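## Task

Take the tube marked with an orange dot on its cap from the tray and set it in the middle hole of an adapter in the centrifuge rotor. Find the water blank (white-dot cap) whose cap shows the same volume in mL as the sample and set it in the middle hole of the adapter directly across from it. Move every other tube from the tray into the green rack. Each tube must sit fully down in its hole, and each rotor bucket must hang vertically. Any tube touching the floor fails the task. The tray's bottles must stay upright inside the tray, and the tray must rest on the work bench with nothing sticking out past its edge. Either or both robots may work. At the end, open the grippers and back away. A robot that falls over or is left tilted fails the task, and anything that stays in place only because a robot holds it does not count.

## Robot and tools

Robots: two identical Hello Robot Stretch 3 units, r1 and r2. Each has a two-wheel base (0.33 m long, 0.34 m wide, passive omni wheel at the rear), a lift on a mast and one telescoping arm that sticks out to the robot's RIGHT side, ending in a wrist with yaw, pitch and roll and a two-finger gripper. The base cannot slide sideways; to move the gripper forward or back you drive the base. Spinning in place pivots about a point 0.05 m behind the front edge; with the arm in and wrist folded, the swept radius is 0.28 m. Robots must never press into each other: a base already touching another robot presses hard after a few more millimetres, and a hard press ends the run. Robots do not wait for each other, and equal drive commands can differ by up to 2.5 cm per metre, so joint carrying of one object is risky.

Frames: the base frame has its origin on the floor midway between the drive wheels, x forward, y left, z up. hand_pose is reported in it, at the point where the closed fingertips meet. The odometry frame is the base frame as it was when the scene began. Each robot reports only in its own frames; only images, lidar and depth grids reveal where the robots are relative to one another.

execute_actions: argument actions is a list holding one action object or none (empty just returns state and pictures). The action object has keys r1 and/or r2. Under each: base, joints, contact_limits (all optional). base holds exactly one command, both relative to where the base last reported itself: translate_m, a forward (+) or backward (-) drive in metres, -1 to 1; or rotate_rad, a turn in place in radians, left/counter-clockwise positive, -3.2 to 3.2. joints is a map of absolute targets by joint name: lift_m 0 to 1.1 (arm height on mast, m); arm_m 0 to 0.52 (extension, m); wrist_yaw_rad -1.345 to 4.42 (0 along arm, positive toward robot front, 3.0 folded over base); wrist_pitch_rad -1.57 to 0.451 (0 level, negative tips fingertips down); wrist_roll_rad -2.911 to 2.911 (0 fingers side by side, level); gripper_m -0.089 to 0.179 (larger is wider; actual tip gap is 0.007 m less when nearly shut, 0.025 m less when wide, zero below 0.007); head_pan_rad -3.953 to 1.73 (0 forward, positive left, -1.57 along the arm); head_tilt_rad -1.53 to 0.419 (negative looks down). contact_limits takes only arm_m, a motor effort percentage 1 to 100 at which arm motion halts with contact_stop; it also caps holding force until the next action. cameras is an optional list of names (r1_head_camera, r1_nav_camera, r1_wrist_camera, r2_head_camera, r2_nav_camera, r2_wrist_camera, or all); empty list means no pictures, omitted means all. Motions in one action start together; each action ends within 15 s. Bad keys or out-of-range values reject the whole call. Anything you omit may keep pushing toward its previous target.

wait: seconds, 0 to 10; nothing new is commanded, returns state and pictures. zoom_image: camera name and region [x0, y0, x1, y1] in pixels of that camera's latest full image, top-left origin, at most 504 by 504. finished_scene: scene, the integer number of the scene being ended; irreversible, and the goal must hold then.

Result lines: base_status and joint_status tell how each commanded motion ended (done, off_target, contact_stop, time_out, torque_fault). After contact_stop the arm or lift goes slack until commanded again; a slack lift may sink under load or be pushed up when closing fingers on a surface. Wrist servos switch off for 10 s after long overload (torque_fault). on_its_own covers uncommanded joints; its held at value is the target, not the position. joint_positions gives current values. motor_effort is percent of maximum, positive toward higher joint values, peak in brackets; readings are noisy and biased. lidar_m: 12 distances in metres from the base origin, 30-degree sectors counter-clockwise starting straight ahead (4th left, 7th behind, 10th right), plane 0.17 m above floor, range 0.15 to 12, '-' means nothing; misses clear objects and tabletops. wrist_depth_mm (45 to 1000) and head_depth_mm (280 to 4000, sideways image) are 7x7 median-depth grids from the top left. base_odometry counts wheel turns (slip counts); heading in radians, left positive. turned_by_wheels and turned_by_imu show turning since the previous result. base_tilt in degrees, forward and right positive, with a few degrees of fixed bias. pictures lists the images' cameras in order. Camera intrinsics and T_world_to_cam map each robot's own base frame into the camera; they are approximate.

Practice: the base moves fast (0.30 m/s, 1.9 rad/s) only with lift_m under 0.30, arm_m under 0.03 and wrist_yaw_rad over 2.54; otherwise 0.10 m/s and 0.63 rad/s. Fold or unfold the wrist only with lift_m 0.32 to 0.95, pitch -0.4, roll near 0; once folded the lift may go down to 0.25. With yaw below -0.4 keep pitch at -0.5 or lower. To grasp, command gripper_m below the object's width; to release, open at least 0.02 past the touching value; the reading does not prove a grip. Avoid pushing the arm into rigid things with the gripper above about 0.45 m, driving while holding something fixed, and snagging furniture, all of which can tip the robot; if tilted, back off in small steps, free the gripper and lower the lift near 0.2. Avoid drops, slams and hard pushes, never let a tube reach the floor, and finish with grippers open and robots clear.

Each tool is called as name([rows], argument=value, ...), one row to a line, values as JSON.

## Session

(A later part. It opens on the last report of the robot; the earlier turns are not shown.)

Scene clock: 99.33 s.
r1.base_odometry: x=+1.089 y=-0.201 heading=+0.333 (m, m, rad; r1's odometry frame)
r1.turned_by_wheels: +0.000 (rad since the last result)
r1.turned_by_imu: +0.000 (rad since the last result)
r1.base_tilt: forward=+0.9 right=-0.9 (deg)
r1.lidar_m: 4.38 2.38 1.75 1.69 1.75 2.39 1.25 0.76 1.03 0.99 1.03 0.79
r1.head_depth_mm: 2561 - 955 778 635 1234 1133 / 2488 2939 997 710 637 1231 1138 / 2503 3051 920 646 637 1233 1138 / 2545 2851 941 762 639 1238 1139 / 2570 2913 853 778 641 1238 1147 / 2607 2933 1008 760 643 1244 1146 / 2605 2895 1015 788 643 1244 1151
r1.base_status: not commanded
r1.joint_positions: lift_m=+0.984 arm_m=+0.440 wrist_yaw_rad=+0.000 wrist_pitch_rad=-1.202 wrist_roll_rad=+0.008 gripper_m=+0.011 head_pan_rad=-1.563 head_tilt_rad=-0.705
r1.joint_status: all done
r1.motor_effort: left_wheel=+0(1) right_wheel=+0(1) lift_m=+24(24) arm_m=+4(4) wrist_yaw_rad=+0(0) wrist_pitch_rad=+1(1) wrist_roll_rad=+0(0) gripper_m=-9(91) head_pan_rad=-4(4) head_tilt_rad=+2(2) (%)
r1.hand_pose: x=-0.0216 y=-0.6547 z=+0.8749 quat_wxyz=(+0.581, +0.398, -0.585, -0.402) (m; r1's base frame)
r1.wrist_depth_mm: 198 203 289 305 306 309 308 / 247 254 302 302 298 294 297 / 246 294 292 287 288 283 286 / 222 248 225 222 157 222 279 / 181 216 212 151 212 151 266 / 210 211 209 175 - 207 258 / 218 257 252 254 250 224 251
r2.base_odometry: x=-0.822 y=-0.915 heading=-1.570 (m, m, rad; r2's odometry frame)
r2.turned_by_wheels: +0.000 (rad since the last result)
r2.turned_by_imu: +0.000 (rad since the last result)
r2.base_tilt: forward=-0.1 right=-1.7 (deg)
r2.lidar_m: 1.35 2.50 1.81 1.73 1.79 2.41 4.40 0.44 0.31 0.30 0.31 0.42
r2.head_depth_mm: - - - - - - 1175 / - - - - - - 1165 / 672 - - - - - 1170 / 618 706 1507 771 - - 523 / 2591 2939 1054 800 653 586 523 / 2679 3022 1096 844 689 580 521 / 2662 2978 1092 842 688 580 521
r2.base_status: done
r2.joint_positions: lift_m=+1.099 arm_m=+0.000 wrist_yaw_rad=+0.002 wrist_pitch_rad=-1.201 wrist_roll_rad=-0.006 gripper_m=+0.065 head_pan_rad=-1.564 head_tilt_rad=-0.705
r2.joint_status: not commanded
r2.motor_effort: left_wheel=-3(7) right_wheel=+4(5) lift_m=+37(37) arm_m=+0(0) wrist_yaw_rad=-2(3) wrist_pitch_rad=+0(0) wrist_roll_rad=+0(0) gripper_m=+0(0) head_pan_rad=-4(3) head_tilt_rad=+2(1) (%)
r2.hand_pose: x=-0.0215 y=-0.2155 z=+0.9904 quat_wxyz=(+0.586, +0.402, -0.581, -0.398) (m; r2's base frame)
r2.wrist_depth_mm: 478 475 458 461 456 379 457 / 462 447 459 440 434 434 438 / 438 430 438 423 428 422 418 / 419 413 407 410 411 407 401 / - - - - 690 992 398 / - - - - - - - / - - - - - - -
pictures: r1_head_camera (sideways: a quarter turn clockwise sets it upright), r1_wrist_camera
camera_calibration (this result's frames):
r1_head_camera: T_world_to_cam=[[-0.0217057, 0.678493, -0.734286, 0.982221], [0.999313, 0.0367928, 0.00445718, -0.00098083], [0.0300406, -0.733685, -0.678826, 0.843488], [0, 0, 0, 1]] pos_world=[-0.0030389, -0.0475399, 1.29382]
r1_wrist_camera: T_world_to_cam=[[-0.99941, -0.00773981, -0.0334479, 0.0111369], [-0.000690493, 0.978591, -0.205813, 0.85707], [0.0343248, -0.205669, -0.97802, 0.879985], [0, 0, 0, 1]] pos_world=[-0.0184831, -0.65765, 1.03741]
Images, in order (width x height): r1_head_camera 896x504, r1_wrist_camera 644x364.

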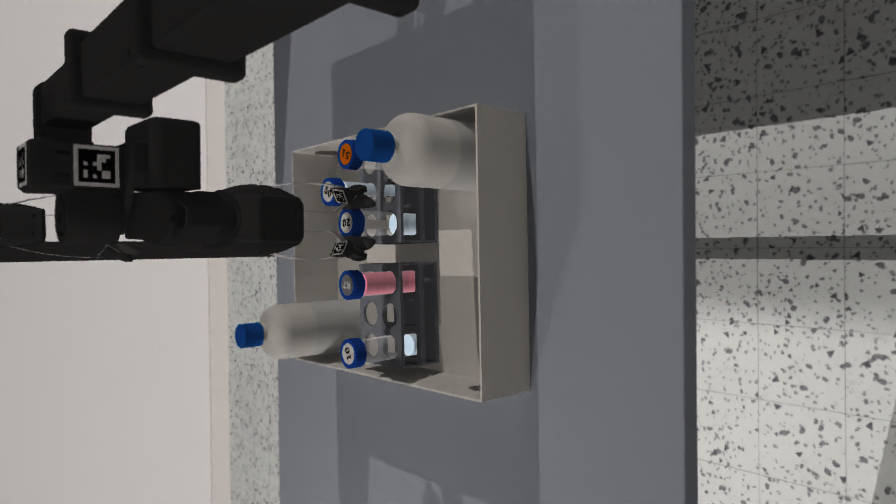

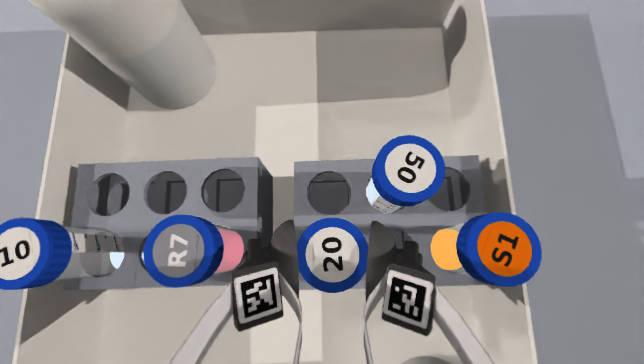

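execute_actions([
  {"r1":{"joints":{"gripper_m":-0.03}}},
], cameras=[])

execute_actions([
  {"r1":{"joints":{"lift_m":1.1}},"r2":{"joints":{"arm_m":0.15}}},
], cameras=["r1_wrist_camera","r1_head_camera","r2_head_camera"])

Scene clock: 103.60 s.
r1.base_odometry: x=+1.089 y=-0.201 heading=+0.333 (m, m, rad; r1's odometry frame)
r1.turned_by_wheels: +0.000 (rad since the last result)
r1.turned_by_imu: +0.000 (rad since the last result)
r1.base_tilt: forward=+0.8 right=-0.8 (deg)
r1.lidar_m: 4.40 2.38 1.75 1.69 1.75 2.39 1.25 0.76 1.03 0.99 1.03 0.79
r1.head_depth_mm: 2550 - 958 777 635 1225 1137 / 2538 2966 998 709 637 1227 1140 / 2507 3009 920 646 638 1232 1141 / 2520 2905 941 763 638 1236 1149 / 2615 2949 852 777 641 1241 1140 / 2612 2918 1011 764 641 1245 1142 / 2609 2907 1014 787 643 1241 1147
r1.base_status: not commanded
r1.joint_positions: lift_m=+0.984 arm_m=+0.440 wrist_yaw_rad=+0.000 wrist_pitch_rad=-1.202 wrist_roll_rad=+0.008 gripper_m=-0.029 head_pan_rad=-1.563 head_tilt_rad=-0.705
r1.joint_status: all done
r1.motor_effort: left_wheel=+0(1) right_wheel=+0(1) lift_m=+24(24) arm_m=+4(4) wrist_yaw_rad=+0(0) wrist_pitch_rad=+1(1) wrist_roll_rad=+0(0) gripper_m=-22(100) head_pan_rad=-3(4) head_tilt_rad=+2(1) (%)
r1.hand_pose: x=-0.0216 y=-0.6547 z=+0.8749 quat_wxyz=(+0.581, +0.398, -0.585, -0.402) (m; r1's base frame)
r1.wrist_depth_mm: 199 202 291 304 305 310 305 / 246 253 304 301 292 299 298 / 244 290 295 291 290 282 286 / 224 252 226 222 158 220 278 / 184 213 212 149 211 150 269 / 210 210 207 144 216 207 260 / 217 257 255 252 253 223 249
r2.base_odometry: x=-0.822 y=-0.915 heading=-1.570 (m, m, rad; r2's odometry frame)
r2.turned_by_wheels: +0.000 (rad since the last result)
r2.turned_by_imu: +0.001 (rad since the last result)
r2.base_tilt: forward=-0.2 right=-1.6 (deg)
r2.lidar_m: 1.35 2.50 1.81 1.73 1.79 2.42 4.39 0.44 0.31 0.30 0.31 0.42
r2.head_depth_mm: - - - - - - 1169 / - - - - - - 1169 / 674 - - - - - 1167 / 616 708 1497 775 - - 524 / 2591 3006 1049 796 654 588 523 / 2678 2959 1092 841 687 581 521 / 2677 2976 1091 840 685 578 520
r2.base_status: not commanded
r2.joint_positions: lift_m=+1.099 arm_m=+0.000 wrist_yaw_rad=+0.002 wrist_pitch_rad=-1.201 wrist_roll_rad=-0.006 gripper_m=+0.065 head_pan_rad=-1.564 head_tilt_rad=-0.705
r2.joint_status: not commanded
r2.motor_effort: left_wheel=-4(4) right_wheel=+3(3) lift_m=+37(37) arm_m=+0(0) wrist_yaw_rad=-2(2) wrist_pitch_rad=+0(0) wrist_roll_rad=+0(0) gripper_m=+0(0) head_pan_rad=-4(4) head_tilt_rad=+2(2) (%)
r2.hand_pose: x=-0.0215 y=-0.2155 z=+0.9904 quat_wxyz=(+0.586, +0.402, -0.581, -0.398) (m; r2's base frame)
r2.wrist_depth_mm: 469 472 467 463 458 383 465 / 454 445 452 438 435 439 439 / 439 431 433 429 421 421 415 / 417 414 412 408 405 406 397 / - - - - 696 964 404 / - - - - - - - / - - - - - - -
pictures: none
No camera images: the call's "cameras" was empty. Leave "cameras" out to get every camera's image.

Scene clock: 105.97 s.
r1.base_odometry: x=+1.089 y=-0.201 heading=+0.333 (m, m, rad; r1's odometry frame)
r1.turned_by_wheels: +0.000 (rad since the last result)
r1.turned_by_imu: +0.000 (rad since the last result)
r1.base_tilt: forward=+0.9 right=-0.6 (deg)
r1.lidar_m: 4.38 2.38 1.76 1.69 1.75 2.39 1.25 0.76 1.03 0.99 1.03 0.78
r1.head_depth_mm: 2597 2896 992 774 636 1230 1130 / 2603 2922 997 710 637 1228 1137 / 2624 2946 922 644 639 1231 1142 / 2597 2919 921 762 640 1232 1137 / 2626 2893 850 778 640 1231 1137 / 2628 2888 1014 762 643 1240 1143 / 2615 2932 1010 787 643 1244 1152
r1.base_status: not commanded
r1.joint_positions: lift_m=+1.100 arm_m=+0.440 wrist_yaw_rad=+0.000 wrist_pitch_rad=-1.202 wrist_roll_rad=+0.008 gripper_m=-0.026 head_pan_rad=-1.563 head_tilt_rad=-0.705
r1.joint_status: all done
r1.motor_effort: left_wheel=+0(1) right_wheel=+0(1) lift_m=+25(25) arm_m=+3(4) wrist_yaw_rad=-1(0) wrist_pitch_rad=+1(1) wrist_roll_rad=+0(0) gripper_m=-20(22) head_pan_rad=-4(3) head_tilt_rad=+1(2) (%)
r1.hand_pose: x=-0.0216 y=-0.6546 z=+0.9909 quat_wxyz=(+0.581, +0.398, -0.585, -0.402) (m; r1's base frame)
r1.wrist_depth_mm: 455 455 452 452 443 439 432 / 436 286 355 394 412 423 420 / 426 415 399 412 409 409 404 / 409 400 399 395 387 394 395 / 398 392 328 148 326 389 381 / 384 370 374 145 295 369 369 / 365 367 358 359 294 358 357
r2.base_odometry: x=-0.822 y=-0.915 heading=-1.570 (m, m, rad; r2's odometry frame)
r2.turned_by_wheels: +0.000 (rad since the last result)
r2.turned_by_imu: +0.000 (rad since the last result)
r2.base_tilt: forward=-0.3 right=-1.8 (deg)
r2.lidar_m: 1.35 2.50 1.81 1.73 1.79 2.42 4.40 0.44 0.31 0.30 0.31 0.42
r2.head_depth_mm: - 3092 2704 779 631 586 527 / - - 1065 765 641 583 525 / - - - 782 641 583 524 / 1268 1447 839 771 639 583 523 / 2657 2964 1053 800 654 580 523 / 2645 2967 1093 843 688 578 522 / 2651 2984 1087 841 686 579 521
r2.base_status: not commanded
r2.joint_positions: lift_m=+1.099 arm_m=+0.150 wrist_yaw_rad=+0.001 wrist_pitch_rad=-1.202 wrist_roll_rad=-0.006 gripper_m=+0.065 head_pan_rad=-1.564 head_tilt_rad=-0.705
r2.joint_status: all done
r2.motor_effort: left_wheel=-3(3) right_wheel=+3(3) lift_m=+37(37) arm_m=+4(8) wrist_yaw_rad=+0(3) wrist_pitch_rad=+1(1) wrist_roll_rad=+0(0) gripper_m=+0(0) head_pan_rad=-4(4) head_tilt_rad=+2(2) (%)
r2.hand_pose: x=-0.0216 y=-0.3646 z=+0.9903 quat_wxyz=(+0.585, +0.401, -0.581, -0.399) (m; r2's base frame)
r2.wrist_depth_mm: 473 469 465 390 394 426 455 / 454 445 447 438 434 274 436 / 434 433 422 427 413 288 420 / 415 413 412 405 400 402 408 / 398 399 396 391 394 388 391 / 382 383 - 381 382 376 369 / - - 375 371 366 365 358
pictures: r1_head_camera (sideways: a quarter turn clockwise sets it upright), r1_wrist_camera, r2_head_camera (sideways: a quarter turn clockwise sets it upright)
camera_calibration (this result's frames):
r1_head_camera: T_world_to_cam=[[-0.0217057, 0.678493, -0.734286, 0.982221], [0.999313, 0.0367928, 0.00445718, -0.00098083], [0.0300406, -0.733685, -0.678826, 0.843488], [0, 0, 0, 1]] pos_world=[-0.0030389, -0.0475399, 1.29382]
r1_wrist_camera: T_world_to_cam=[[-0.99941, -0.0077355, -0.0334489, 0.0150202], [-0.000690486, 0.978618, -0.205687, 0.880805], [0.0343248, -0.205543, -0.978046, 0.993527], [0, 0, 0, 1]] pos_world=[-0.0184831, -0.657642, 1.15339]
r2_head_camera: T_world_to_cam=[[-0.0662107, 0.62611, -0.776919, 1.02781], [0.997749, 0.0332537, -0.0582315, 0.0697242], [-0.0106239, -0.779025, -0.626902, 0.768755], [0, 0, 0, 1]] pos_world=[0.006652, -0.0469618, 1.28452]
Images, in order (width x height): r1_head_camera 896x504, r1_wrist_camera 644x364, r2_head_camera 896x504.

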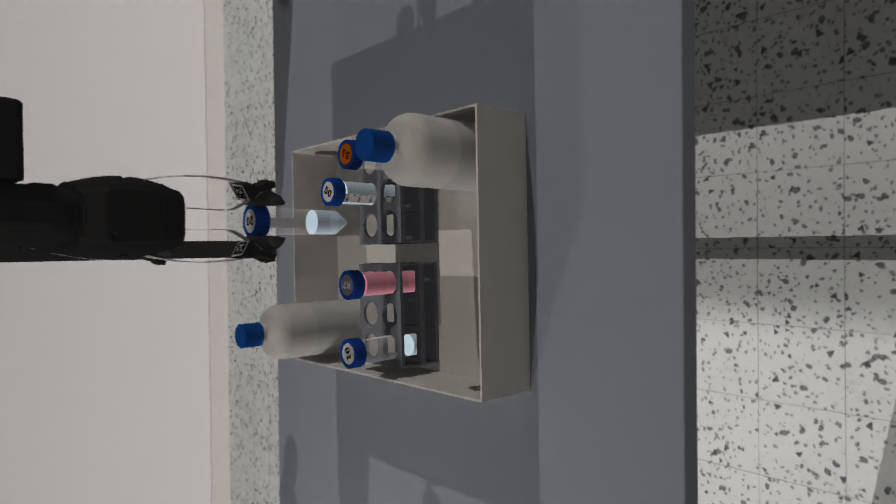

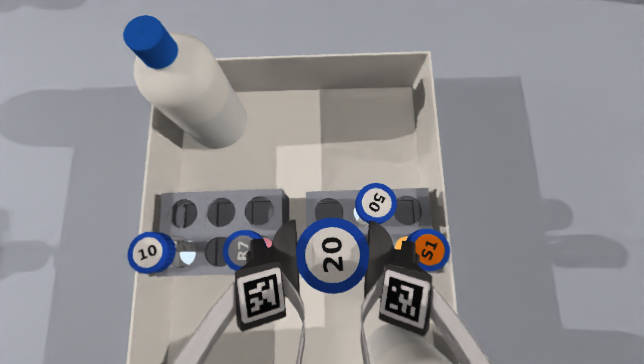

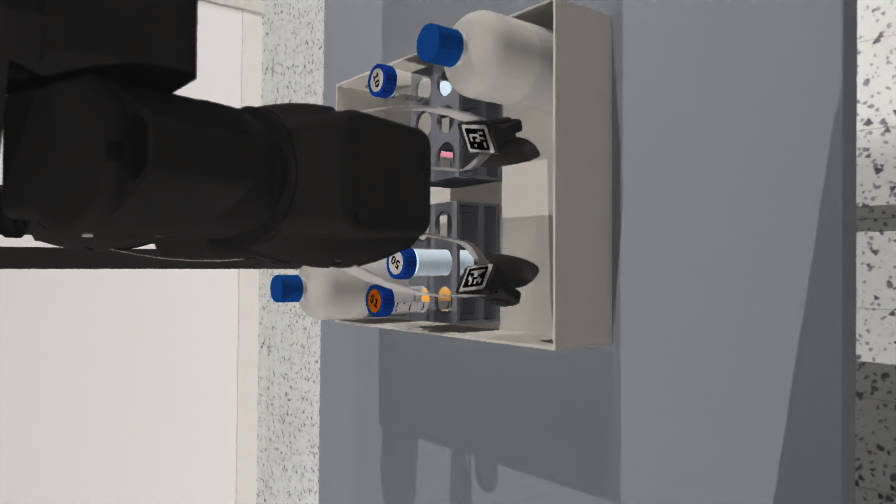

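execute_actions([
  {"r1":{"joints":{"arm_m":0.21}},"r2":{"base":{"translate_m":0.03},"joints":{"arm_m":0.39,"gripper_m":0.056}}},
], cameras=["r2_wrist_camera"])

Scene clock: 111.60 s.
r1.base_odometry: x=+1.089 y=-0.201 heading=+0.333 (m, m, rad; r1's odometry frame)
r1.turned_by_wheels: +0.000 (rad since the last result)
r1.turned_by_imu: +0.000 (rad since the last result)
r1.base_tilt: forward=+0.8 right=-0.7 (deg)
r1.lidar_m: 4.39 2.39 1.75 1.69 1.75 2.39 1.25 0.76 1.03 0.99 1.03 0.79
r1.head_depth_mm: - 2920 992 776 634 1235 1138 / - 2940 997 711 637 1231 1143 / - - 843 640 639 1234 1143 / 2603 2946 939 754 640 1232 1144 / 2630 2936 849 781 642 1239 1140 / 2628 2935 1013 763 642 1241 1146 / 2624 2926 1012 787 643 1241 1152
r1.base_status: not commanded
r1.joint_positions: lift_m=+1.100 arm_m=+0.210 wrist_yaw_rad=+0.000 wrist_pitch_rad=-1.203 wrist_roll_rad=+0.008 gripper_m=-0.026 head_pan_rad=-1.563 head_tilt_rad=-0.705
r1.joint_status: all done
r1.motor_effort: left_wheel=+0(0) right_wheel=+0(0) lift_m=+24(25) arm_m=-2(1) wrist_yaw_rad=-1(0) wrist_pitch_rad=+1(1) wrist_roll_rad=+0(0) gripper_m=-21(21) head_pan_rad=-3(3) head_tilt_rad=+2(2) (%)
r1.hand_pose: x=-0.0216 y=-0.4249 z=+0.9908 quat_wxyz=(+0.581, +0.399, -0.585, -0.402) (m; r1's base frame)
r1.wrist_depth_mm: 458 454 376 379 375 441 442 / 440 438 397 422 366 426 421 / 429 418 419 413 266 411 403 / 408 404 405 394 363 394 392 / 390 392 392 148 383 385 385 / 379 380 377 145 373 365 367 / 374 371 364 366 358 362 358
r2.base_odometry: x=-0.822 y=-0.945 heading=-1.570 (m, m, rad; r2's odometry frame)
r2.turned_by_wheels: +0.000 (rad since the last result)
r2.turned_by_imu: +0.001 (rad since the last result)
r2.base_tilt: forward=-0.3 right=-1.7 (deg)
r2.lidar_m: 1.35 2.51 1.81 1.73 1.79 2.42 4.44 0.44 0.31 0.30 0.31 0.42
r2.head_depth_mm: 2661 2971 2743 620 628 583 526 / 2744 2970 2708 774 641 585 525 / - 3054 940 794 642 583 523 / 2582 2958 860 760 641 581 523 / 2673 2949 2708 846 656 581 523 / 2655 2955 2687 844 688 580 524 / 2685 3001 1090 837 686 580 522
r2.base_status: done
r2.joint_positions: lift_m=+1.099 arm_m=+0.390 wrist_yaw_rad=+0.000 wrist_pitch_rad=-1.202 wrist_roll_rad=-0.006 gripper_m=+0.056 head_pan_rad=-1.564 head_tilt_rad=-0.705
r2.joint_status: all done
r2.motor_effort: left_wheel=-4(6) right_wheel=+3(7) lift_m=+37(37) arm_m=+4(2) wrist_yaw_rad=+0(1) wrist_pitch_rad=+1(0) wrist_roll_rad=+0(0) gripper_m=+0(47) head_pan_rad=-4(4) head_tilt_rad=+2(1) (%)
r2.hand_pose: x=-0.0216 y=-0.6045 z=+0.9903 quat_wxyz=(+0.585, +0.401, -0.581, -0.399) (m; r2's base frame)
r2.wrist_depth_mm: 472 469 466 301 467 450 456 / 455 456 451 307 425 396 443 / 434 429 427 425 421 411 420 / 410 413 413 347 372 338 398 / 404 395 396 330 331 327 384 / 386 385 384 373 369 372 373 / 367 367 362 362 363 310 359
pictures: r2_wrist_camera
camera_calibration (this result's frames):
r2_wrist_camera: T_world_to_cam=[[-0.997746, -0.0656855, -0.0137033, -0.0446232], [-0.0604576, 0.968625, -0.24106, 0.862631], [0.0291075, -0.239688, -0.970413, 0.980056], [0, 0, 0, 1]] pos_world=[-0.0208971, -0.603589, 1.15839]
Images, in order (width x height): r2_wrist_camera 644x364.

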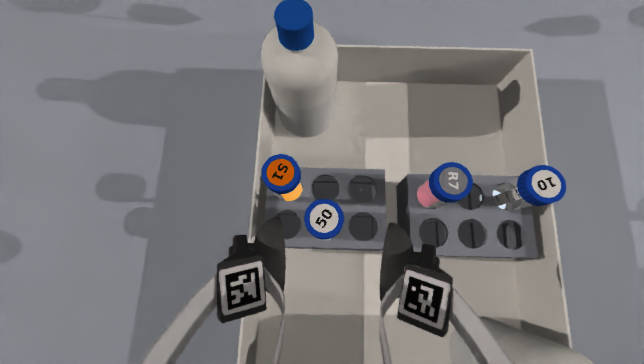

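execute_actions([
  {"r1":{"base":{"translate_m":-0.3}},"r2":{"base":{"translate_m":0.006},"joints":{"arm_m":0.424,"lift_m":1.02}}},
], cameras=["r2_wrist_camera"])

Scene clock: 120.13 s.
r1.base_odometry: x=+0.806 y=-0.299 heading=+0.333 (m, m, rad; r1's odometry frame)
r1.turned_by_wheels: +0.000 (rad since the last result)
r1.turned_by_imu: +0.000 (rad since the last result)
r1.base_tilt: forward=+0.9 right=-0.8 (deg)
r1.lidar_m: 4.67 2.38 1.75 1.69 1.75 2.39 1.26 0.51 0.53 0.99 1.03 1.06
r1.head_depth_mm: - 2901 992 776 635 1232 1120 / - 2885 995 777 636 1230 1136 / - - 957 754 638 1241 1143 / 2618 2916 965 761 640 1233 1141 / 2637 2908 1005 785 642 1240 1144 / 2599 2892 922 679 641 1236 1147 / 652 685 937 647 645 1244 1149
r1.base_status: done
r1.joint_positions: lift_m=+1.100 arm_m=+0.210 wrist_yaw_rad=+0.000 wrist_pitch_rad=-1.203 wrist_roll_rad=+0.008 gripper_m=-0.026 head_pan_rad=-1.563 head_tilt_rad=-0.705
r1.joint_status: not commanded
r1.motor_effort: left_wheel=-1(5) right_wheel=+0(6) lift_m=+25(25) arm_m=-2(2) wrist_yaw_rad=+0(1) wrist_pitch_rad=+1(1) wrist_roll_rad=+0(0) gripper_m=-21(21) head_pan_rad=-4(3) head_tilt_rad=+2(2) (%)
r1.hand_pose: x=-0.0216 y=-0.4249 z=+0.9908 quat_wxyz=(+0.581, +0.399, -0.585, -0.402) (m; r1's base frame)
r1.wrist_depth_mm: 388 380 451 445 435 449 437 / 374 384 425 427 427 424 422 / 269 322 420 416 409 412 407 / 406 353 408 401 403 392 394 / 401 387 386 148 384 384 379 / 383 377 384 145 368 369 361 / 373 370 365 363 360 358 357
r2.base_odometry: x=-0.822 y=-0.951 heading=-1.571 (m, m, rad; r2's odometry frame)
r2.turned_by_wheels: +0.000 (rad since the last result)
r2.turned_by_imu: +0.001 (rad since the last result)
r2.base_tilt: forward=-0.2 right=-1.8 (deg)
r2.lidar_m: 1.35 2.51 1.81 1.73 1.79 2.41 4.45 0.44 0.31 0.30 0.31 0.42
r2.head_depth_mm: - 3066 2726 739 628 585 525 / - 3028 2740 775 643 583 525 / - - 2663 790 641 582 523 / 2654 2961 821 758 640 584 522 / 2698 2954 2736 820 689 583 522 / 2557 2863 1493 847 687 579 521 / 816 2934 1082 842 684 578 521
r2.base_status: done
r2.joint_positions: lift_m=+1.020 arm_m=+0.424 wrist_yaw_rad=+0.000 wrist_pitch_rad=-1.202 wrist_roll_rad=-0.006 gripper_m=+0.056 head_pan_rad=-1.564 head_tilt_rad=-0.705
r2.joint_status: all done
r2.motor_effort: left_wheel=-3(4) right_wheel=+3(8) lift_m=+23(36) arm_m=+4(5) wrist_yaw_rad=+0(0) wrist_pitch_rad=+1(1) wrist_roll_rad=+0(0) gripper_m=+0(0) head_pan_rad=-4(3) head_tilt_rad=+2(2) (%)
r2.hand_pose: x=-0.0216 y=-0.6385 z=+0.9113 quat_wxyz=(+0.585, +0.401, -0.581, -0.399) (m; r2's base frame)
r2.wrist_depth_mm: 381 376 365 202 311 307 361 / 359 362 355 239 345 344 317 / 344 343 341 330 336 336 300 / 331 334 326 263 322 322 258 / 315 318 315 251 272 244 244 / 308 304 308 243 252 270 241 / 296 296 289 289 288 289 263
pictures: r2_wrist_camera
camera_calibration (this result's frames):
r2_wrist_camera: T_world_to_cam=[[-0.997746, -0.0656816, -0.0137216, -0.0479161], [-0.0604575, 0.968693, -0.240788, 0.87624], [0.0291074, -0.239416, -0.970481, 0.895455], [0, 0, 0, 1]] pos_world=[-0.0208971, -0.637569, 1.07935]
Images, in order (width x height): r2_wrist_camera 644x364.

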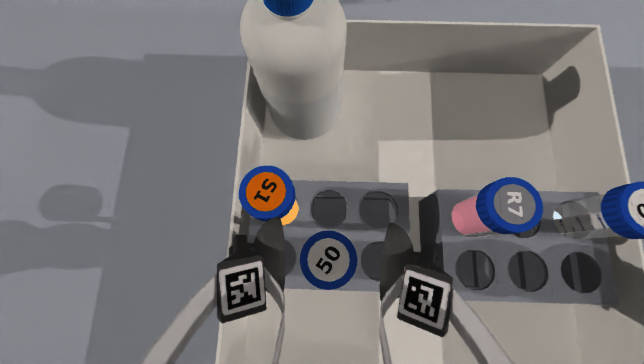

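execute_actions([
  {"r1":{"base":{"translate_m":-0.25}},"r2":{"base":{"translate_m":0.003},"joints":{"arm_m":0.421,"lift_m":0.987}}},
], cameras=["r2_wrist_camera","r2_head_camera"])

zoom_image(camera="r2_head_camera", region=[320, 140, 500, 320])

Scene clock: 126.23 s.
r1.base_odometry: x=+0.569 y=-0.381 heading=+0.333 (m, m, rad; r1's odometry frame)
r1.turned_by_wheels: +0.000 (rad since the last result)
r1.turned_by_imu: +0.000 (rad since the last result)
r1.base_tilt: forward=+0.8 right=-0.7 (deg)
r1.lidar_m: 1.31 2.38 1.76 1.69 1.74 2.39 3.82 0.45 0.37 1.00 1.03 1.30
r1.head_depth_mm: - 2899 2403 1110 901 856 981 / - 2906 2335 781 637 680 1098 / - - 963 755 639 1229 1125 / 2604 2890 963 758 640 1230 1146 / 2631 2937 1006 786 639 1236 1150 / 2627 2902 1010 787 643 1240 1149 / 2606 2913 1015 788 643 1243 1144
r1.base_status: done
r1.joint_positions: lift_m=+1.100 arm_m=+0.210 wrist_yaw_rad=+0.000 wrist_pitch_rad=-1.203 wrist_roll_rad=+0.008 gripper_m=-0.026 head_pan_rad=-1.563 head_tilt_rad=-0.705
r1.joint_status: not commanded
r1.motor_effort: left_wheel=-1(5) right_wheel=+0(6) lift_m=+25(24) arm_m=-2(2) wrist_yaw_rad=-1(1) wrist_pitch_rad=+1(1) wrist_roll_rad=+0(0) gripper_m=-21(22) head_pan_rad=-4(3) head_tilt_rad=+2(1) (%)
r1.hand_pose: x=-0.0216 y=-0.4249 z=+0.9908 quat_wxyz=(+0.581, +0.399, -0.585, -0.402) (m; r1's base frame)
r1.wrist_depth_mm: 457 453 447 445 443 681 486 / 436 434 433 423 430 655 482 / 427 418 418 416 415 633 486 / 412 414 404 398 394 624 486 / 392 395 392 148 381 585 484 / 376 378 377 144 371 569 482 / 374 372 367 360 358 - -
r2.base_odometry: x=-0.822 y=-0.954 heading=-1.571 (m, m, rad; r2's odometry frame)
r2.turned_by_wheels: +0.000 (rad since the last result)
r2.turned_by_imu: +0.001 (rad since the last result)
r2.base_tilt: forward=-0.2 right=-1.6 (deg)
r2.lidar_m: 1.35 2.50 1.80 1.73 1.79 2.42 4.44 0.44 0.31 0.30 0.31 0.42
r2.head_depth_mm: 2621 - 1904 749 631 584 526 / 2598 3090 2685 775 643 585 526 / 2579 - 943 796 639 582 526 / 2632 2944 825 761 638 582 523 / 2665 2990 2697 819 689 581 524 / 2706 3002 2650 847 686 580 521 / 2680 2928 1086 839 687 579 520
r2.base_status: done
r2.joint_positions: lift_m=+0.987 arm_m=+0.421 wrist_yaw_rad=+0.000 wrist_pitch_rad=-1.203 wrist_roll_rad=-0.006 gripper_m=+0.056 head_pan_rad=-1.564 head_tilt_rad=-0.705
r2.joint_status: all done
r2.motor_effort: left_wheel=-2(4) right_wheel=+3(8) lift_m=+23(25) arm_m=-3(0) wrist_yaw_rad=-1(0) wrist_pitch_rad=+1(1) wrist_roll_rad=+0(0) gripper_m=+0(0) head_pan_rad=-4(4) head_tilt_rad=+2(2) (%)
r2.hand_pose: x=-0.0216 y=-0.6360 z=+0.8783 quat_wxyz=(+0.585, +0.401, -0.581, -0.399) (m; r2's base frame)
r2.wrist_depth_mm: 341 338 329 184 286 280 265 / 321 323 315 242 313 310 278 / 312 308 301 299 298 298 278 / 294 296 218 231 279 201 223 / 285 283 256 159 233 215 215 / 274 276 270 212 233 225 222 / 263 263 259 261 257 257 253
pictures: r2_head_camera (sideways: a quarter turn clockwise sets it upright), r2_wrist_camera
camera_calibration (this result's frames):
r2_head_camera: T_world_to_cam=[[-0.0662105, 0.626087, -0.776937, 1.02784], [0.997749, 0.0332519, -0.0582323, 0.0697252], [-0.0106238, -0.779044, -0.626879, 0.768725], [0, 0, 0, 1]] pos_world=[0.00665201, -0.0469623, 1.28452]
r2_wrist_camera: T_world_to_cam=[[-0.997746, -0.0656812, -0.0137249, -0.0482], [-0.0604578, 0.968705, -0.24074, 0.865811], [0.0291074, -0.239367, -0.970493, 0.864069], [0, 0, 0, 1]] pos_world=[-0.0208971, -0.635051, 1.04635]
Images, in order (width x height): r2_head_camera 896x504, r2_wrist_camera 644x364.

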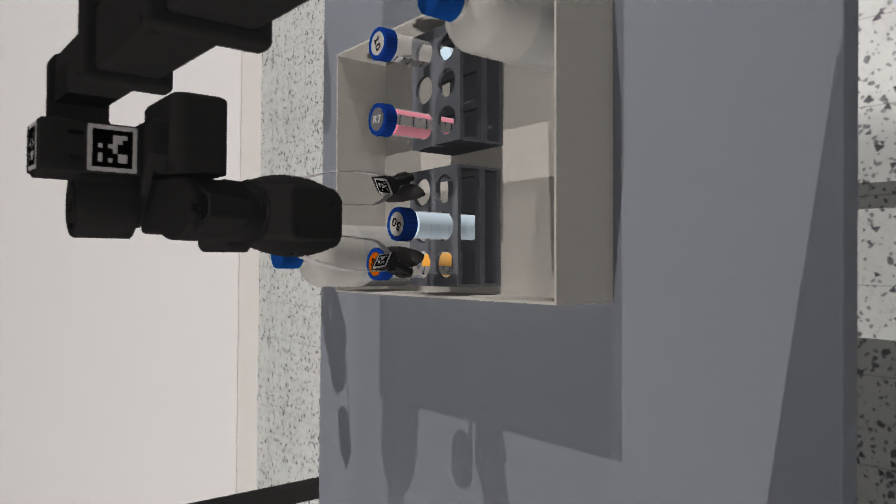

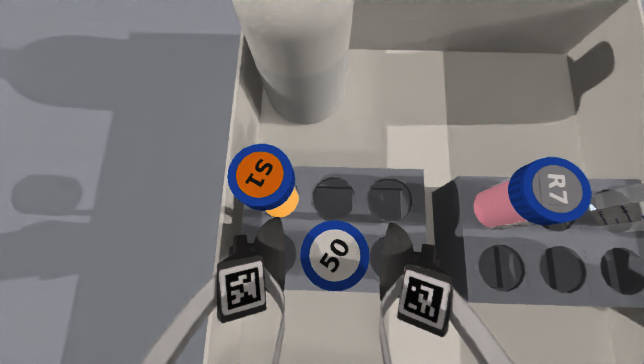

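Region (320, 140, 500, 320) of r2_head_camera's 896x504 image, scaled by 2.800, with more detail than that image has.

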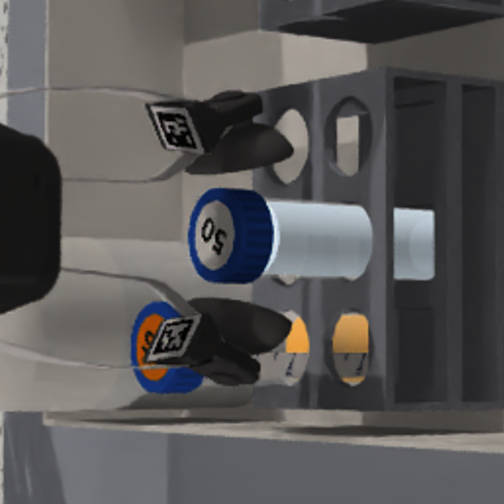

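execute_actions([
  {"r1":{"base":{"translate_m":-0.2},"joints":{"arm_m":0.36}},"r2":{"joints":{"gripper_m":-0.02}}},
], cameras=["r2_wrist_camera"])

execute_actions([
  {"r1":{"base":{"translate_m":-0.25}},"r2":{"joints":{"lift_m":1.1}}},
], cameras=["r2_wrist_camera","r2_head_camera","r1_wrist_camera","r1_head_camera"])

Scene clock: 131.30 s.
r1.base_odometry: x=+0.380 y=-0.446 heading=+0.333 (m, m, rad; r1's odometry frame)
r1.turned_by_wheels: +0.000 (rad since the last result)
r1.turned_by_imu: +0.000 (rad since the last result)
r1.base_tilt: forward=+0.9 right=-0.8 (deg)
r1.lidar_m: 1.50 2.39 1.75 1.69 1.75 2.38 3.60 0.45 0.34 0.35 1.03 1.40
r1.head_depth_mm: 759 848 908 764 719 717 839 / 2670 2862 2240 1023 889 753 839 / - 2925 2338 1171 1183 1216 1103 / 2586 2873 987 836 675 1235 1103 / 2630 2880 1007 783 641 716 1140 / 2609 2919 1012 784 645 1237 1145 / 2635 2934 1012 786 644 1236 1143
r1.base_status: done
r1.joint_positions: lift_m=+1.100 arm_m=+0.360 wrist_yaw_rad=+0.000 wrist_pitch_rad=-1.203 wrist_roll_rad=+0.008 gripper_m=-0.026 head_pan_rad=-1.563 head_tilt_rad=-0.705
r1.joint_status: all done
r1.motor_effort: left_wheel=+0(4) right_wheel=+0(5) lift_m=+25(24) arm_m=+4(4) wrist_yaw_rad=-1(0) wrist_pitch_rad=+1(1) wrist_roll_rad=+0(0) gripper_m=-21(21) head_pan_rad=-3(3) head_tilt_rad=+2(2) (%)
r1.hand_pose: x=-0.0216 y=-0.5744 z=+0.9908 quat_wxyz=(+0.581, +0.399, -0.585, -0.402) (m; r1's base frame)
r1.wrist_depth_mm: 459 451 448 - - 400 392 / 432 436 434 - 647 380 436 / 423 413 418 915 629 387 427 / 412 407 403 945 615 386 383 / 394 392 389 149 590 379 369 / 379 377 376 144 559 383 328 / 365 370 368 - 560 361 314
r2.base_odometry: x=-0.822 y=-0.954 heading=-1.571 (m, m, rad; r2's odometry frame)
r2.turned_by_wheels: +0.000 (rad since the last result)
r2.turned_by_imu: +0.001 (rad since the last result)
r2.base_tilt: forward=-0.2 right=-1.7 (deg)
r2.lidar_m: 1.34 2.50 1.81 1.73 1.79 2.42 4.44 0.43 0.31 0.30 0.31 0.42
r2.head_depth_mm: 2579 - 1892 754 631 585 527 / 2584 3055 2728 779 640 584 525 / 2627 - 943 798 641 583 525 / 2606 2934 826 760 641 582 522 / 2695 2930 2688 820 688 584 523 / 2684 2991 2702 844 688 581 522 / 2649 2923 1094 842 687 579 522
r2.base_status: not commanded
r2.joint_positions: lift_m=+0.987 arm_m=+0.421 wrist_yaw_rad=+0.000 wrist_pitch_rad=-1.203 wrist_roll_rad=-0.006 gripper_m=-0.019 head_pan_rad=-1.564 head_tilt_rad=-0.705
r2.joint_status: all done
r2.motor_effort: left_wheel=-3(3) right_wheel=+4(3) lift_m=+23(23) arm_m=-3(3) wrist_yaw_rad=+0(0) wrist_pitch_rad=+1(1) wrist_roll_rad=+0(0) gripper_m=-17(92) head_pan_rad=-4(3) head_tilt_rad=+2(2) (%)
r2.hand_pose: x=-0.0216 y=-0.6359 z=+0.8783 quat_wxyz=(+0.585, +0.401, -0.581, -0.399) (m; r2's base frame)
r2.wrist_depth_mm: 341 333 328 183 289 281 267 / 320 322 318 241 313 309 279 / 308 306 301 302 301 297 274 / 298 295 219 230 280 200 224 / 285 283 225 158 236 215 215 / 274 272 270 154 245 236 222 / 264 263 255 259 256 257 255
pictures: r2_wrist_camera
camera_calibration (this result's frames):
r2_wrist_camera: T_world_to_cam=[[-0.997746, -0.0656812, -0.0137284, -0.0481961], [-0.0604586, 0.968718, -0.240688, 0.865759], [0.0291076, -0.239315, -0.970506, 0.864112], [0, 0, 0, 1]] pos_world=[-0.0208971, -0.635047, 1.04634]
Images, in order (width x height): r2_wrist_camera 644x364.

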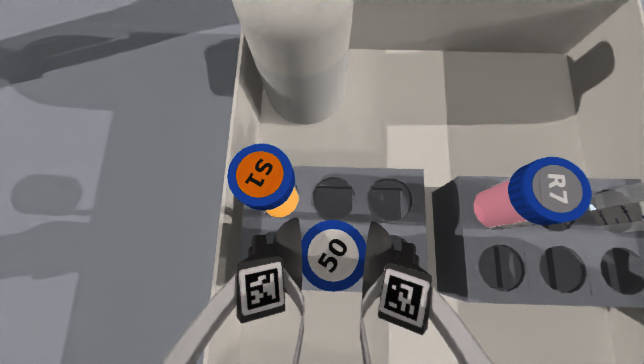

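Scene clock: 135.13 s.
r1.base_odometry: x=+0.144 y=-0.528 heading=+0.333 (m, m, rad; r1's odometry frame)
r1.turned_by_wheels: +0.000 (rad since the last result)
r1.turned_by_imu: +0.000 (rad since the last result)
r1.base_tilt: forward=+0.8 right=-0.8 (deg)
r1.lidar_m: 1.74 2.39 1.75 1.68 1.75 2.38 3.36 0.45 0.33 0.32 0.33 1.41
r1.head_depth_mm: 748 855 941 777 584 631 843 / 770 853 930 781 585 630 842 / - 874 919 773 586 629 842 / 2602 2827 932 765 618 690 845 / 2606 2912 2449 1793 944 774 902 / 2606 2939 1157 1748 1479 1320 1124 / 2606 2993 1013 812 1449 821 1109
r1.base_status: done
r1.joint_positions: lift_m=+1.100 arm_m=+0.360 wrist_yaw_rad=+0.000 wrist_pitch_rad=-1.203 wrist_roll_rad=+0.008 gripper_m=-0.026 head_pan_rad=-1.563 head_tilt_rad=-0.705
r1.joint_status: not commanded
r1.motor_effort: left_wheel=+0(3) right_wheel=+0(6) lift_m=+24(24) arm_m=+4(4) wrist_yaw_rad=+0(1) wrist_pitch_rad=+1(1) wrist_roll_rad=+0(0) gripper_m=-21(21) head_pan_rad=-3(4) head_tilt_rad=+1(2) (%)
r1.hand_pose: x=-0.0216 y=-0.5744 z=+0.9908 quat_wxyz=(+0.581, +0.399, -0.585, -0.402) (m; r1's base frame)
r1.wrist_depth_mm: 456 458 - 398 397 401 391 / 444 456 855 385 444 421 427 / 423 513 - 373 431 413 431 / 403 - - 527 395 414 393 / 389 - - 149 381 401 392 / 379 - - 146 384 381 380 / 370 - 824 326 363 355 377
r2.base_odometry: x=-0.822 y=-0.954 heading=-1.571 (m, m, rad; r2's odometry frame)
r2.turned_by_wheels: +0.000 (rad since the last result)
r2.turned_by_imu: +0.001 (rad since the last result)
r2.base_tilt: forward=-0.3 right=-1.7 (deg)
r2.lidar_m: 1.35 2.51 1.80 1.73 1.79 2.41 4.43 0.43 0.31 0.30 0.31 0.42
r2.head_depth_mm: 2702 2999 2735 752 632 584 526 / 2692 2920 2712 775 643 583 524 / - 3069 944 805 641 583 523 / 2624 3035 820 772 639 583 523 / 2635 3001 2691 818 686 579 522 / 2690 2961 2695 845 687 581 522 / 2682 2975 1084 843 685 579 521
r2.base_status: not commanded
r2.joint_positions: lift_m=+1.099 arm_m=+0.421 wrist_yaw_rad=+0.000 wrist_pitch_rad=-1.203 wrist_roll_rad=-0.006 gripper_m=-0.019 head_pan_rad=-1.564 head_tilt_rad=-0.705
r2.joint_status: all done
r2.motor_effort: left_wheel=-4(3) right_wheel=+3(3) lift_m=+38(39) arm_m=-3(3) wrist_yaw_rad=+0(0) wrist_pitch_rad=+1(1) wrist_roll_rad=+0(0) gripper_m=-17(17) head_pan_rad=-4(4) head_tilt_rad=+2(2) (%)
r2.hand_pose: x=-0.0216 y=-0.6358 z=+0.9902 quat_wxyz=(+0.585, +0.402, -0.581, -0.399) (m; r2's base frame)
r2.wrist_depth_mm: 468 466 469 463 462 460 446 / 449 449 448 281 419 408 435 / 436 431 431 352 420 411 414 / 417 412 409 403 407 398 401 / 402 396 397 157 329 323 382 / 382 382 389 153 358 346 367 / 368 369 362 357 360 356 358
pictures: r1_head_camera (sideways: a quarter turn clockwise sets it upright), r1_wrist_camera, r2_head_camera (sideways: a quarter turn clockwise sets it upright), r2_wrist_camera
camera_calibration (this result's frames):
r1_head_camera: T_world_to_cam=[[-0.021699, 0.678403, -0.73437, 0.98233], [0.999313, 0.0367845, 0.00445357, -0.000976138], [0.0300347, -0.733769, -0.678735, 0.84337], [0, 0, 0, 1]] pos_world=[-0.00303931, -0.0475408, 1.29382]
r1_wrist_camera: T_world_to_cam=[[-0.999408, -0.00801108, -0.0334559, 0.0155087], [-0.00098861, 0.978795, -0.204842, 0.801544], [0.0343875, -0.204688, -0.978223, 1.01062], [0, 0, 0, 1]] pos_world=[-0.0184609, -0.57756, 1.15332]
r2_head_camera: T_world_to_cam=[[-0.0662106, 0.626087, -0.776937, 1.02784], [0.997749, 0.0332521, -0.0582323, 0.0697252], [-0.0106237, -0.779044, -0.626879, 0.768725], [0, 0, 0, 1]] pos_world=[0.00665201, -0.0469623, 1.28452]
r2_wrist_camera: T_world_to_cam=[[-0.997746, -0.0656704, -0.0137772, -0.0465919], [-0.060458, 0.968897, -0.239967, 0.891924], [0.0291074, -0.238593, -0.970683, 0.973434], [0, 0, 0, 1]] pos_world=[-0.0208971, -0.634987, 1.15829]
Images, in order (width x height): r1_head_camera 896x504, r1_wrist_camera 644x364, r2_head_camera 896x504, r2_wrist_camera 644x364.

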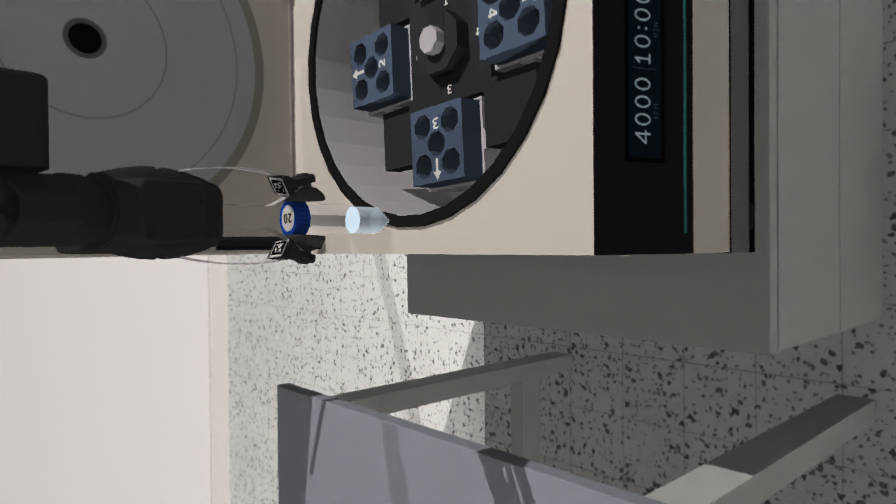

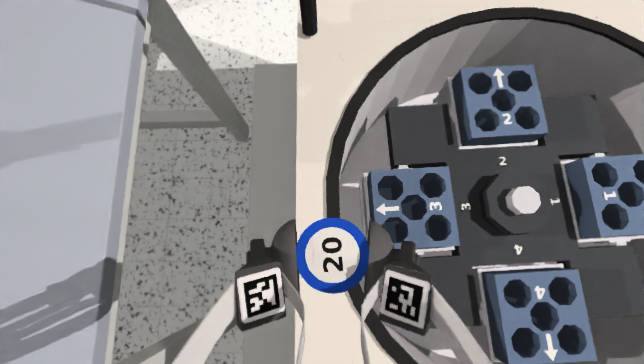

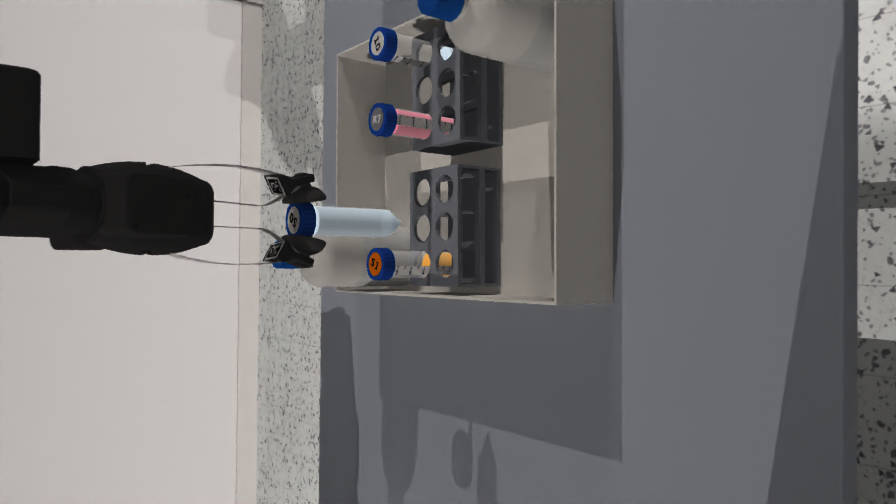

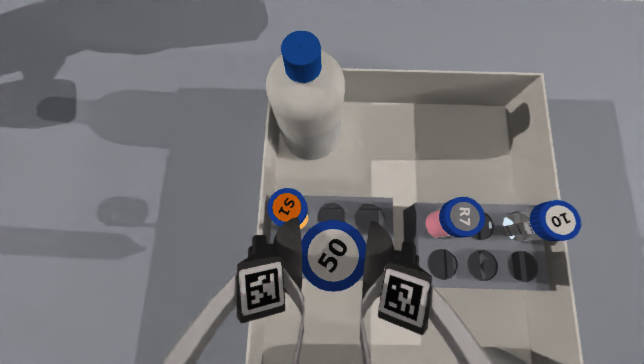

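execute_actions([
  {"r1":{"base":{"translate_m":-0.099},"joints":{"arm_m":0.37}},"r2":{"base":{"translate_m":-0.2},"joints":{"arm_m":0.414}}},
], cameras=["r2_head_camera","r1_wrist_camera"])

Scene clock: 143.77 s.
r1.base_odometry: x=+0.051 y=-0.560 heading=+0.333 (m, m, rad; r1's odometry frame)
r1.turned_by_wheels: +0.000 (rad since the last result)
r1.turned_by_imu: +0.000 (rad since the last result)
r1.base_tilt: forward=+0.8 right=-0.7 (deg)
r1.lidar_m: 1.84 2.41 1.75 1.68 1.75 2.39 3.27 0.45 0.33 0.32 0.33 0.52
r1.head_depth_mm: 751 856 932 777 584 631 841 / 763 854 939 778 585 630 845 / 762 872 932 793 585 631 846 / 735 873 890 794 588 634 843 / 761 889 2152 740 586 632 848 / 2625 2919 2447 1839 948 760 898 / 2606 2937 1108 1786 1483 1320 1090
r1.base_status: done
r1.joint_positions: lift_m=+1.100 arm_m=+0.370 wrist_yaw_rad=+0.000 wrist_pitch_rad=-1.203 wrist_roll_rad=+0.008 gripper_m=-0.026 head_pan_rad=-1.563 head_tilt_rad=-0.705
r1.joint_status: all done
r1.motor_effort: left_wheel=-1(4) right_wheel=+0(6) lift_m=+25(24) arm_m=+3(5) wrist_yaw_rad=+0(1) wrist_pitch_rad=+1(1) wrist_roll_rad=+0(0) gripper_m=-21(21) head_pan_rad=-4(3) head_tilt_rad=+2(1) (%)
r1.hand_pose: x=-0.0216 y=-0.5844 z=+0.9908 quat_wxyz=(+0.581, +0.399, -0.585, -0.402) (m; r1's base frame)
r1.wrist_depth_mm: 458 - 395 392 392 391 385 / 445 - 381 400 445 439 377 / 435 - 372 428 419 431 388 / 434 - 375 426 415 409 381 / 462 - 359 148 395 393 392 / - - 334 145 390 384 384 / - - 324 382 379 384 353
r2.base_odometry: x=-0.822 y=-0.754 heading=-1.571 (m, m, rad; r2's odometry frame)
r2.turned_by_wheels: +0.000 (rad since the last result)
r2.turned_by_imu: +0.001 (rad since the last result)
r2.base_tilt: forward=-0.2 right=-1.7 (deg)
r2.lidar_m: 1.36 2.49 1.80 1.73 1.78 2.42 4.24 0.44 0.32 0.30 0.31 0.42
r2.head_depth_mm: 2695 2939 2754 853 694 584 526 / 2718 2968 2723 847 691 584 525 / - 3015 1061 852 656 582 523 / 2681 3002 947 599 633 581 523 / 2687 2978 1097 772 646 581 524 / 2651 2917 928 781 646 581 523 / 2703 2981 1044 767 643 580 521
r2.base_status: done
r2.joint_positions: lift_m=+1.099 arm_m=+0.414 wrist_yaw_rad=+0.000 wrist_pitch_rad=-1.203 wrist_roll_rad=-0.006 gripper_m=-0.019 head_pan_rad=-1.564 head_tilt_rad=-0.705
r2.joint_status: all done
r2.motor_effort: left_wheel=-2(7) right_wheel=+3(5) lift_m=+38(38) arm_m=-3(6) wrist_yaw_rad=+1(0) wrist_pitch_rad=+1(1) wrist_roll_rad=+0(0) gripper_m=-17(17) head_pan_rad=-4(4) head_tilt_rad=+2(2) (%)
r2.hand_pose: x=-0.0216 y=-0.6287 z=+0.9902 quat_wxyz=(+0.585, +0.402, -0.581, -0.399) (m; r2's base frame)
r2.wrist_depth_mm: 466 470 468 467 462 462 455 / 450 309 415 423 438 442 433 / 429 384 425 423 426 426 420 / 411 369 400 396 408 400 398 / 399 342 341 157 390 387 383 / 356 380 374 153 378 372 373 / 337 362 364 354 364 364 361
pictures: r1_wrist_camera, r2_head_camera (sideways: a quarter turn clockwise sets it upright)
camera_calibration (this result's frames):
r1_wrist_camera: T_world_to_cam=[[-0.999408, -0.00801152, -0.0334559, 0.0154283], [-0.000989067, 0.978795, -0.204841, 0.811337], [0.0343876, -0.204687, -0.978223, 1.00858], [0, 0, 0, 1]] pos_world=[-0.0184609, -0.587567, 1.15332]
r2_head_camera: T_world_to_cam=[[-0.0662106, 0.626087, -0.776937, 1.02784], [0.997749, 0.0332522, -0.0582323, 0.0697252], [-0.0106236, -0.779044, -0.626879, 0.768725], [0, 0, 0, 1]] pos_world=[0.00665202, -0.0469623, 1.28452]
Images, in order (width x height): r1_wrist_camera 644x364, r2_head_camera 896x504.

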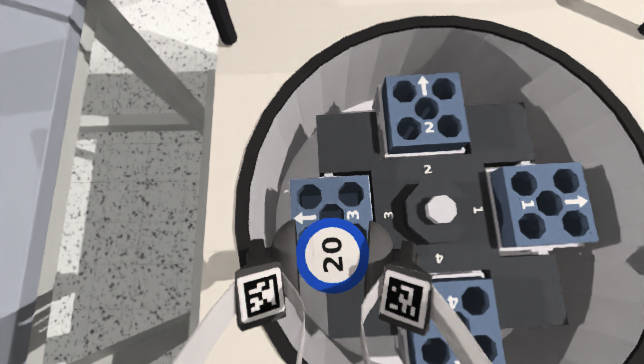

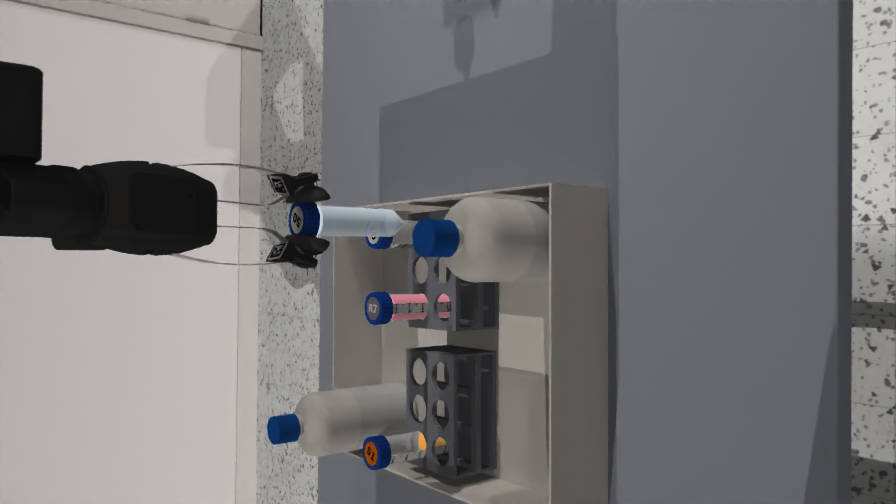

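execute_actions([
  {"r1":{"joints":{"arm_m":0.413,"lift_m":1.0}},"r2":{"base":{"translate_m":-0.25}}},
], cameras=["r1_head_camera","r1_wrist_camera"])

zoom_image(camera="r1_wrist_camera", region=[230, 150, 440, 360])

zoom_image(camera="r1_head_camera", region=[310, 130, 510, 330])

Scene clock: 150.97 s.
r1.base_odometry: x=+0.051 y=-0.560 heading=+0.333 (m, m, rad; r1's odometry frame)
r1.turned_by_wheels: +0.000 (rad since the last result)
r1.turned_by_imu: +0.000 (rad since the last result)
r1.base_tilt: forward=+0.8 right=-0.7 (deg)
r1.lidar_m: 1.84 2.40 1.75 1.68 1.74 2.38 3.27 0.45 0.33 0.32 0.33 0.51
r1.head_depth_mm: 721 - 927 779 585 631 842 / 761 874 944 778 585 631 846 / - 891 933 789 586 632 846 / 737 856 917 780 586 631 847 / 764 893 2179 741 587 632 845 / 2636 2921 2432 1861 947 761 901 / 2628 2903 1101 1796 1495 1323 1085
r1.base_status: not commanded
r1.joint_positions: lift_m=+1.000 arm_m=+0.413 wrist_yaw_rad=+0.000 wrist_pitch_rad=-1.203 wrist_roll_rad=+0.008 gripper_m=-0.026 head_pan_rad=-1.563 head_tilt_rad=-0.705
r1.joint_status: all done
r1.motor_effort: left_wheel=-1(2) right_wheel=+0(0) lift_m=+20(21) arm_m=+4(5) wrist_yaw_rad=+0(0) wrist_pitch_rad=+1(1) wrist_roll_rad=+0(0) gripper_m=-21(21) head_pan_rad=-4(3) head_tilt_rad=+2(2) (%)
r1.hand_pose: x=-0.0216 y=-0.6273 z=+0.8910 quat_wxyz=(+0.581, +0.399, -0.585, -0.402) (m; r1's base frame)
r1.wrist_depth_mm: 504 - 285 284 313 313 280 / - 725 273 324 335 347 325 / - 996 267 331 323 313 328 / - - 264 320 311 311 310 / - - 281 148 301 282 282 / - - 238 144 293 287 286 / 975 962 258 393 282 285 280
r2.base_odometry: x=-0.822 y=-0.504 heading=-1.571 (m, m, rad; r2's odometry frame)
r2.turned_by_wheels: +0.000 (rad since the last result)
r2.turned_by_imu: +0.002 (rad since the last result)
r2.base_tilt: forward=-0.2 right=-1.9 (deg)
r2.lidar_m: 1.08 2.49 1.80 1.72 1.78 2.42 4.00 0.45 0.32 0.31 0.32 0.43
r2.head_depth_mm: 2671 2997 2717 806 693 584 534 / 2715 3002 2741 794 694 585 536 / - 2960 1058 847 692 582 536 / 2653 3037 1054 848 688 581 533 / 2730 2981 1098 848 687 579 533 / 2681 2975 1098 820 690 580 533 / 2681 2949 1094 766 651 578 531
r2.base_status: done
r2.joint_positions: lift_m=+1.099 arm_m=+0.414 wrist_yaw_rad=+0.000 wrist_pitch_rad=-1.203 wrist_roll_rad=-0.006 gripper_m=-0.019 head_pan_rad=-1.564 head_tilt_rad=-0.705
r2.joint_status: not commanded
r2.motor_effort: left_wheel=-3(6) right_wheel=+3(3) lift_m=+38(38) arm_m=-3(4) wrist_yaw_rad=+0(0) wrist_pitch_rad=+1(1) wrist_roll_rad=+0(0) gripper_m=-17(17) head_pan_rad=-4(4) head_tilt_rad=+2(2) (%)
r2.hand_pose: x=-0.0216 y=-0.6287 z=+0.9902 quat_wxyz=(+0.585, +0.402, -0.581, -0.399) (m; r2's base frame)
r2.wrist_depth_mm: 477 468 460 459 467 457 463 / 440 432 449 444 447 432 437 / 431 423 432 426 419 411 423 / 344 383 414 407 409 403 400 / 339 369 394 158 388 331 387 / 383 379 383 153 374 366 375 / 292 361 368 366 362 364 360
pictures: r1_head_camera (sideways: a quarter turn clockwise sets it upright), r1_wrist_camera
camera_calibration (this result's frames):
r1_head_camera: T_world_to_cam=[[-0.021699, 0.678403, -0.73437, 0.98233], [0.999313, 0.0367844, 0.00445358, -0.000976143], [0.0300347, -0.733769, -0.678735, 0.84337], [0, 0, 0, 1]] pos_world=[-0.00303932, -0.0475408, 1.29382]
r1_wrist_camera: T_world_to_cam=[[-0.999408, -0.00800266, -0.033458, 0.011754], [-0.000988647, 0.978846, -0.204594, 0.832737], [0.0343875, -0.20444, -0.978275, 0.902397], [0, 0, 0, 1]] pos_world=[-0.0184609, -0.630542, 1.05356]
Images, in order (width x height): r1_head_camera 896x504, r1_wrist_camera 644x364.

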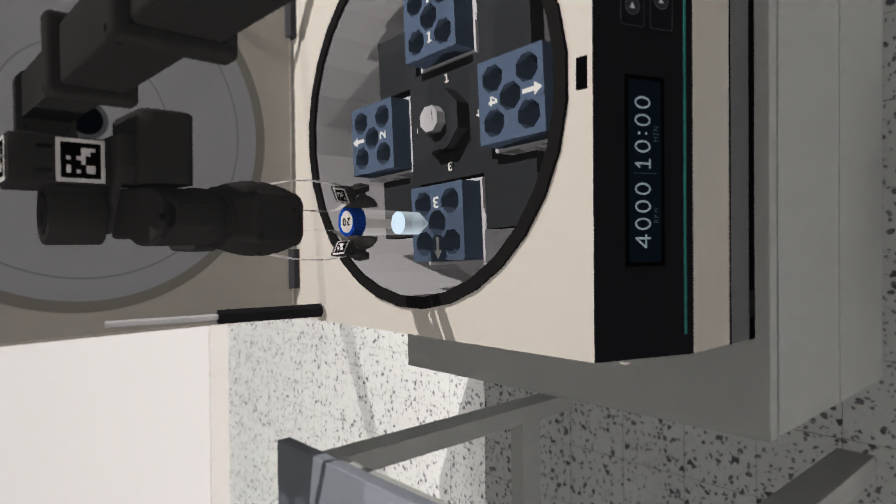

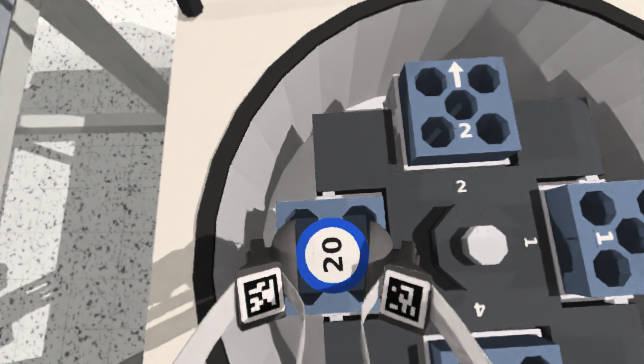

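Region (230, 150, 440, 360) of r1_wrist_camera's 644x364 image, scaled by 2.400.

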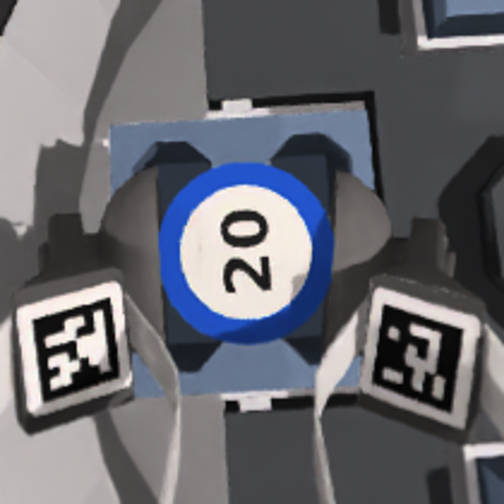

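Region (310, 130, 510, 330) of r1_head_camera's 896x504 image, scaled by 2.520, with more detail than that image has.

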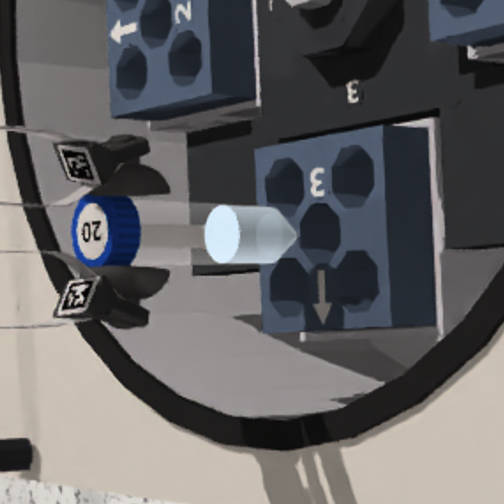

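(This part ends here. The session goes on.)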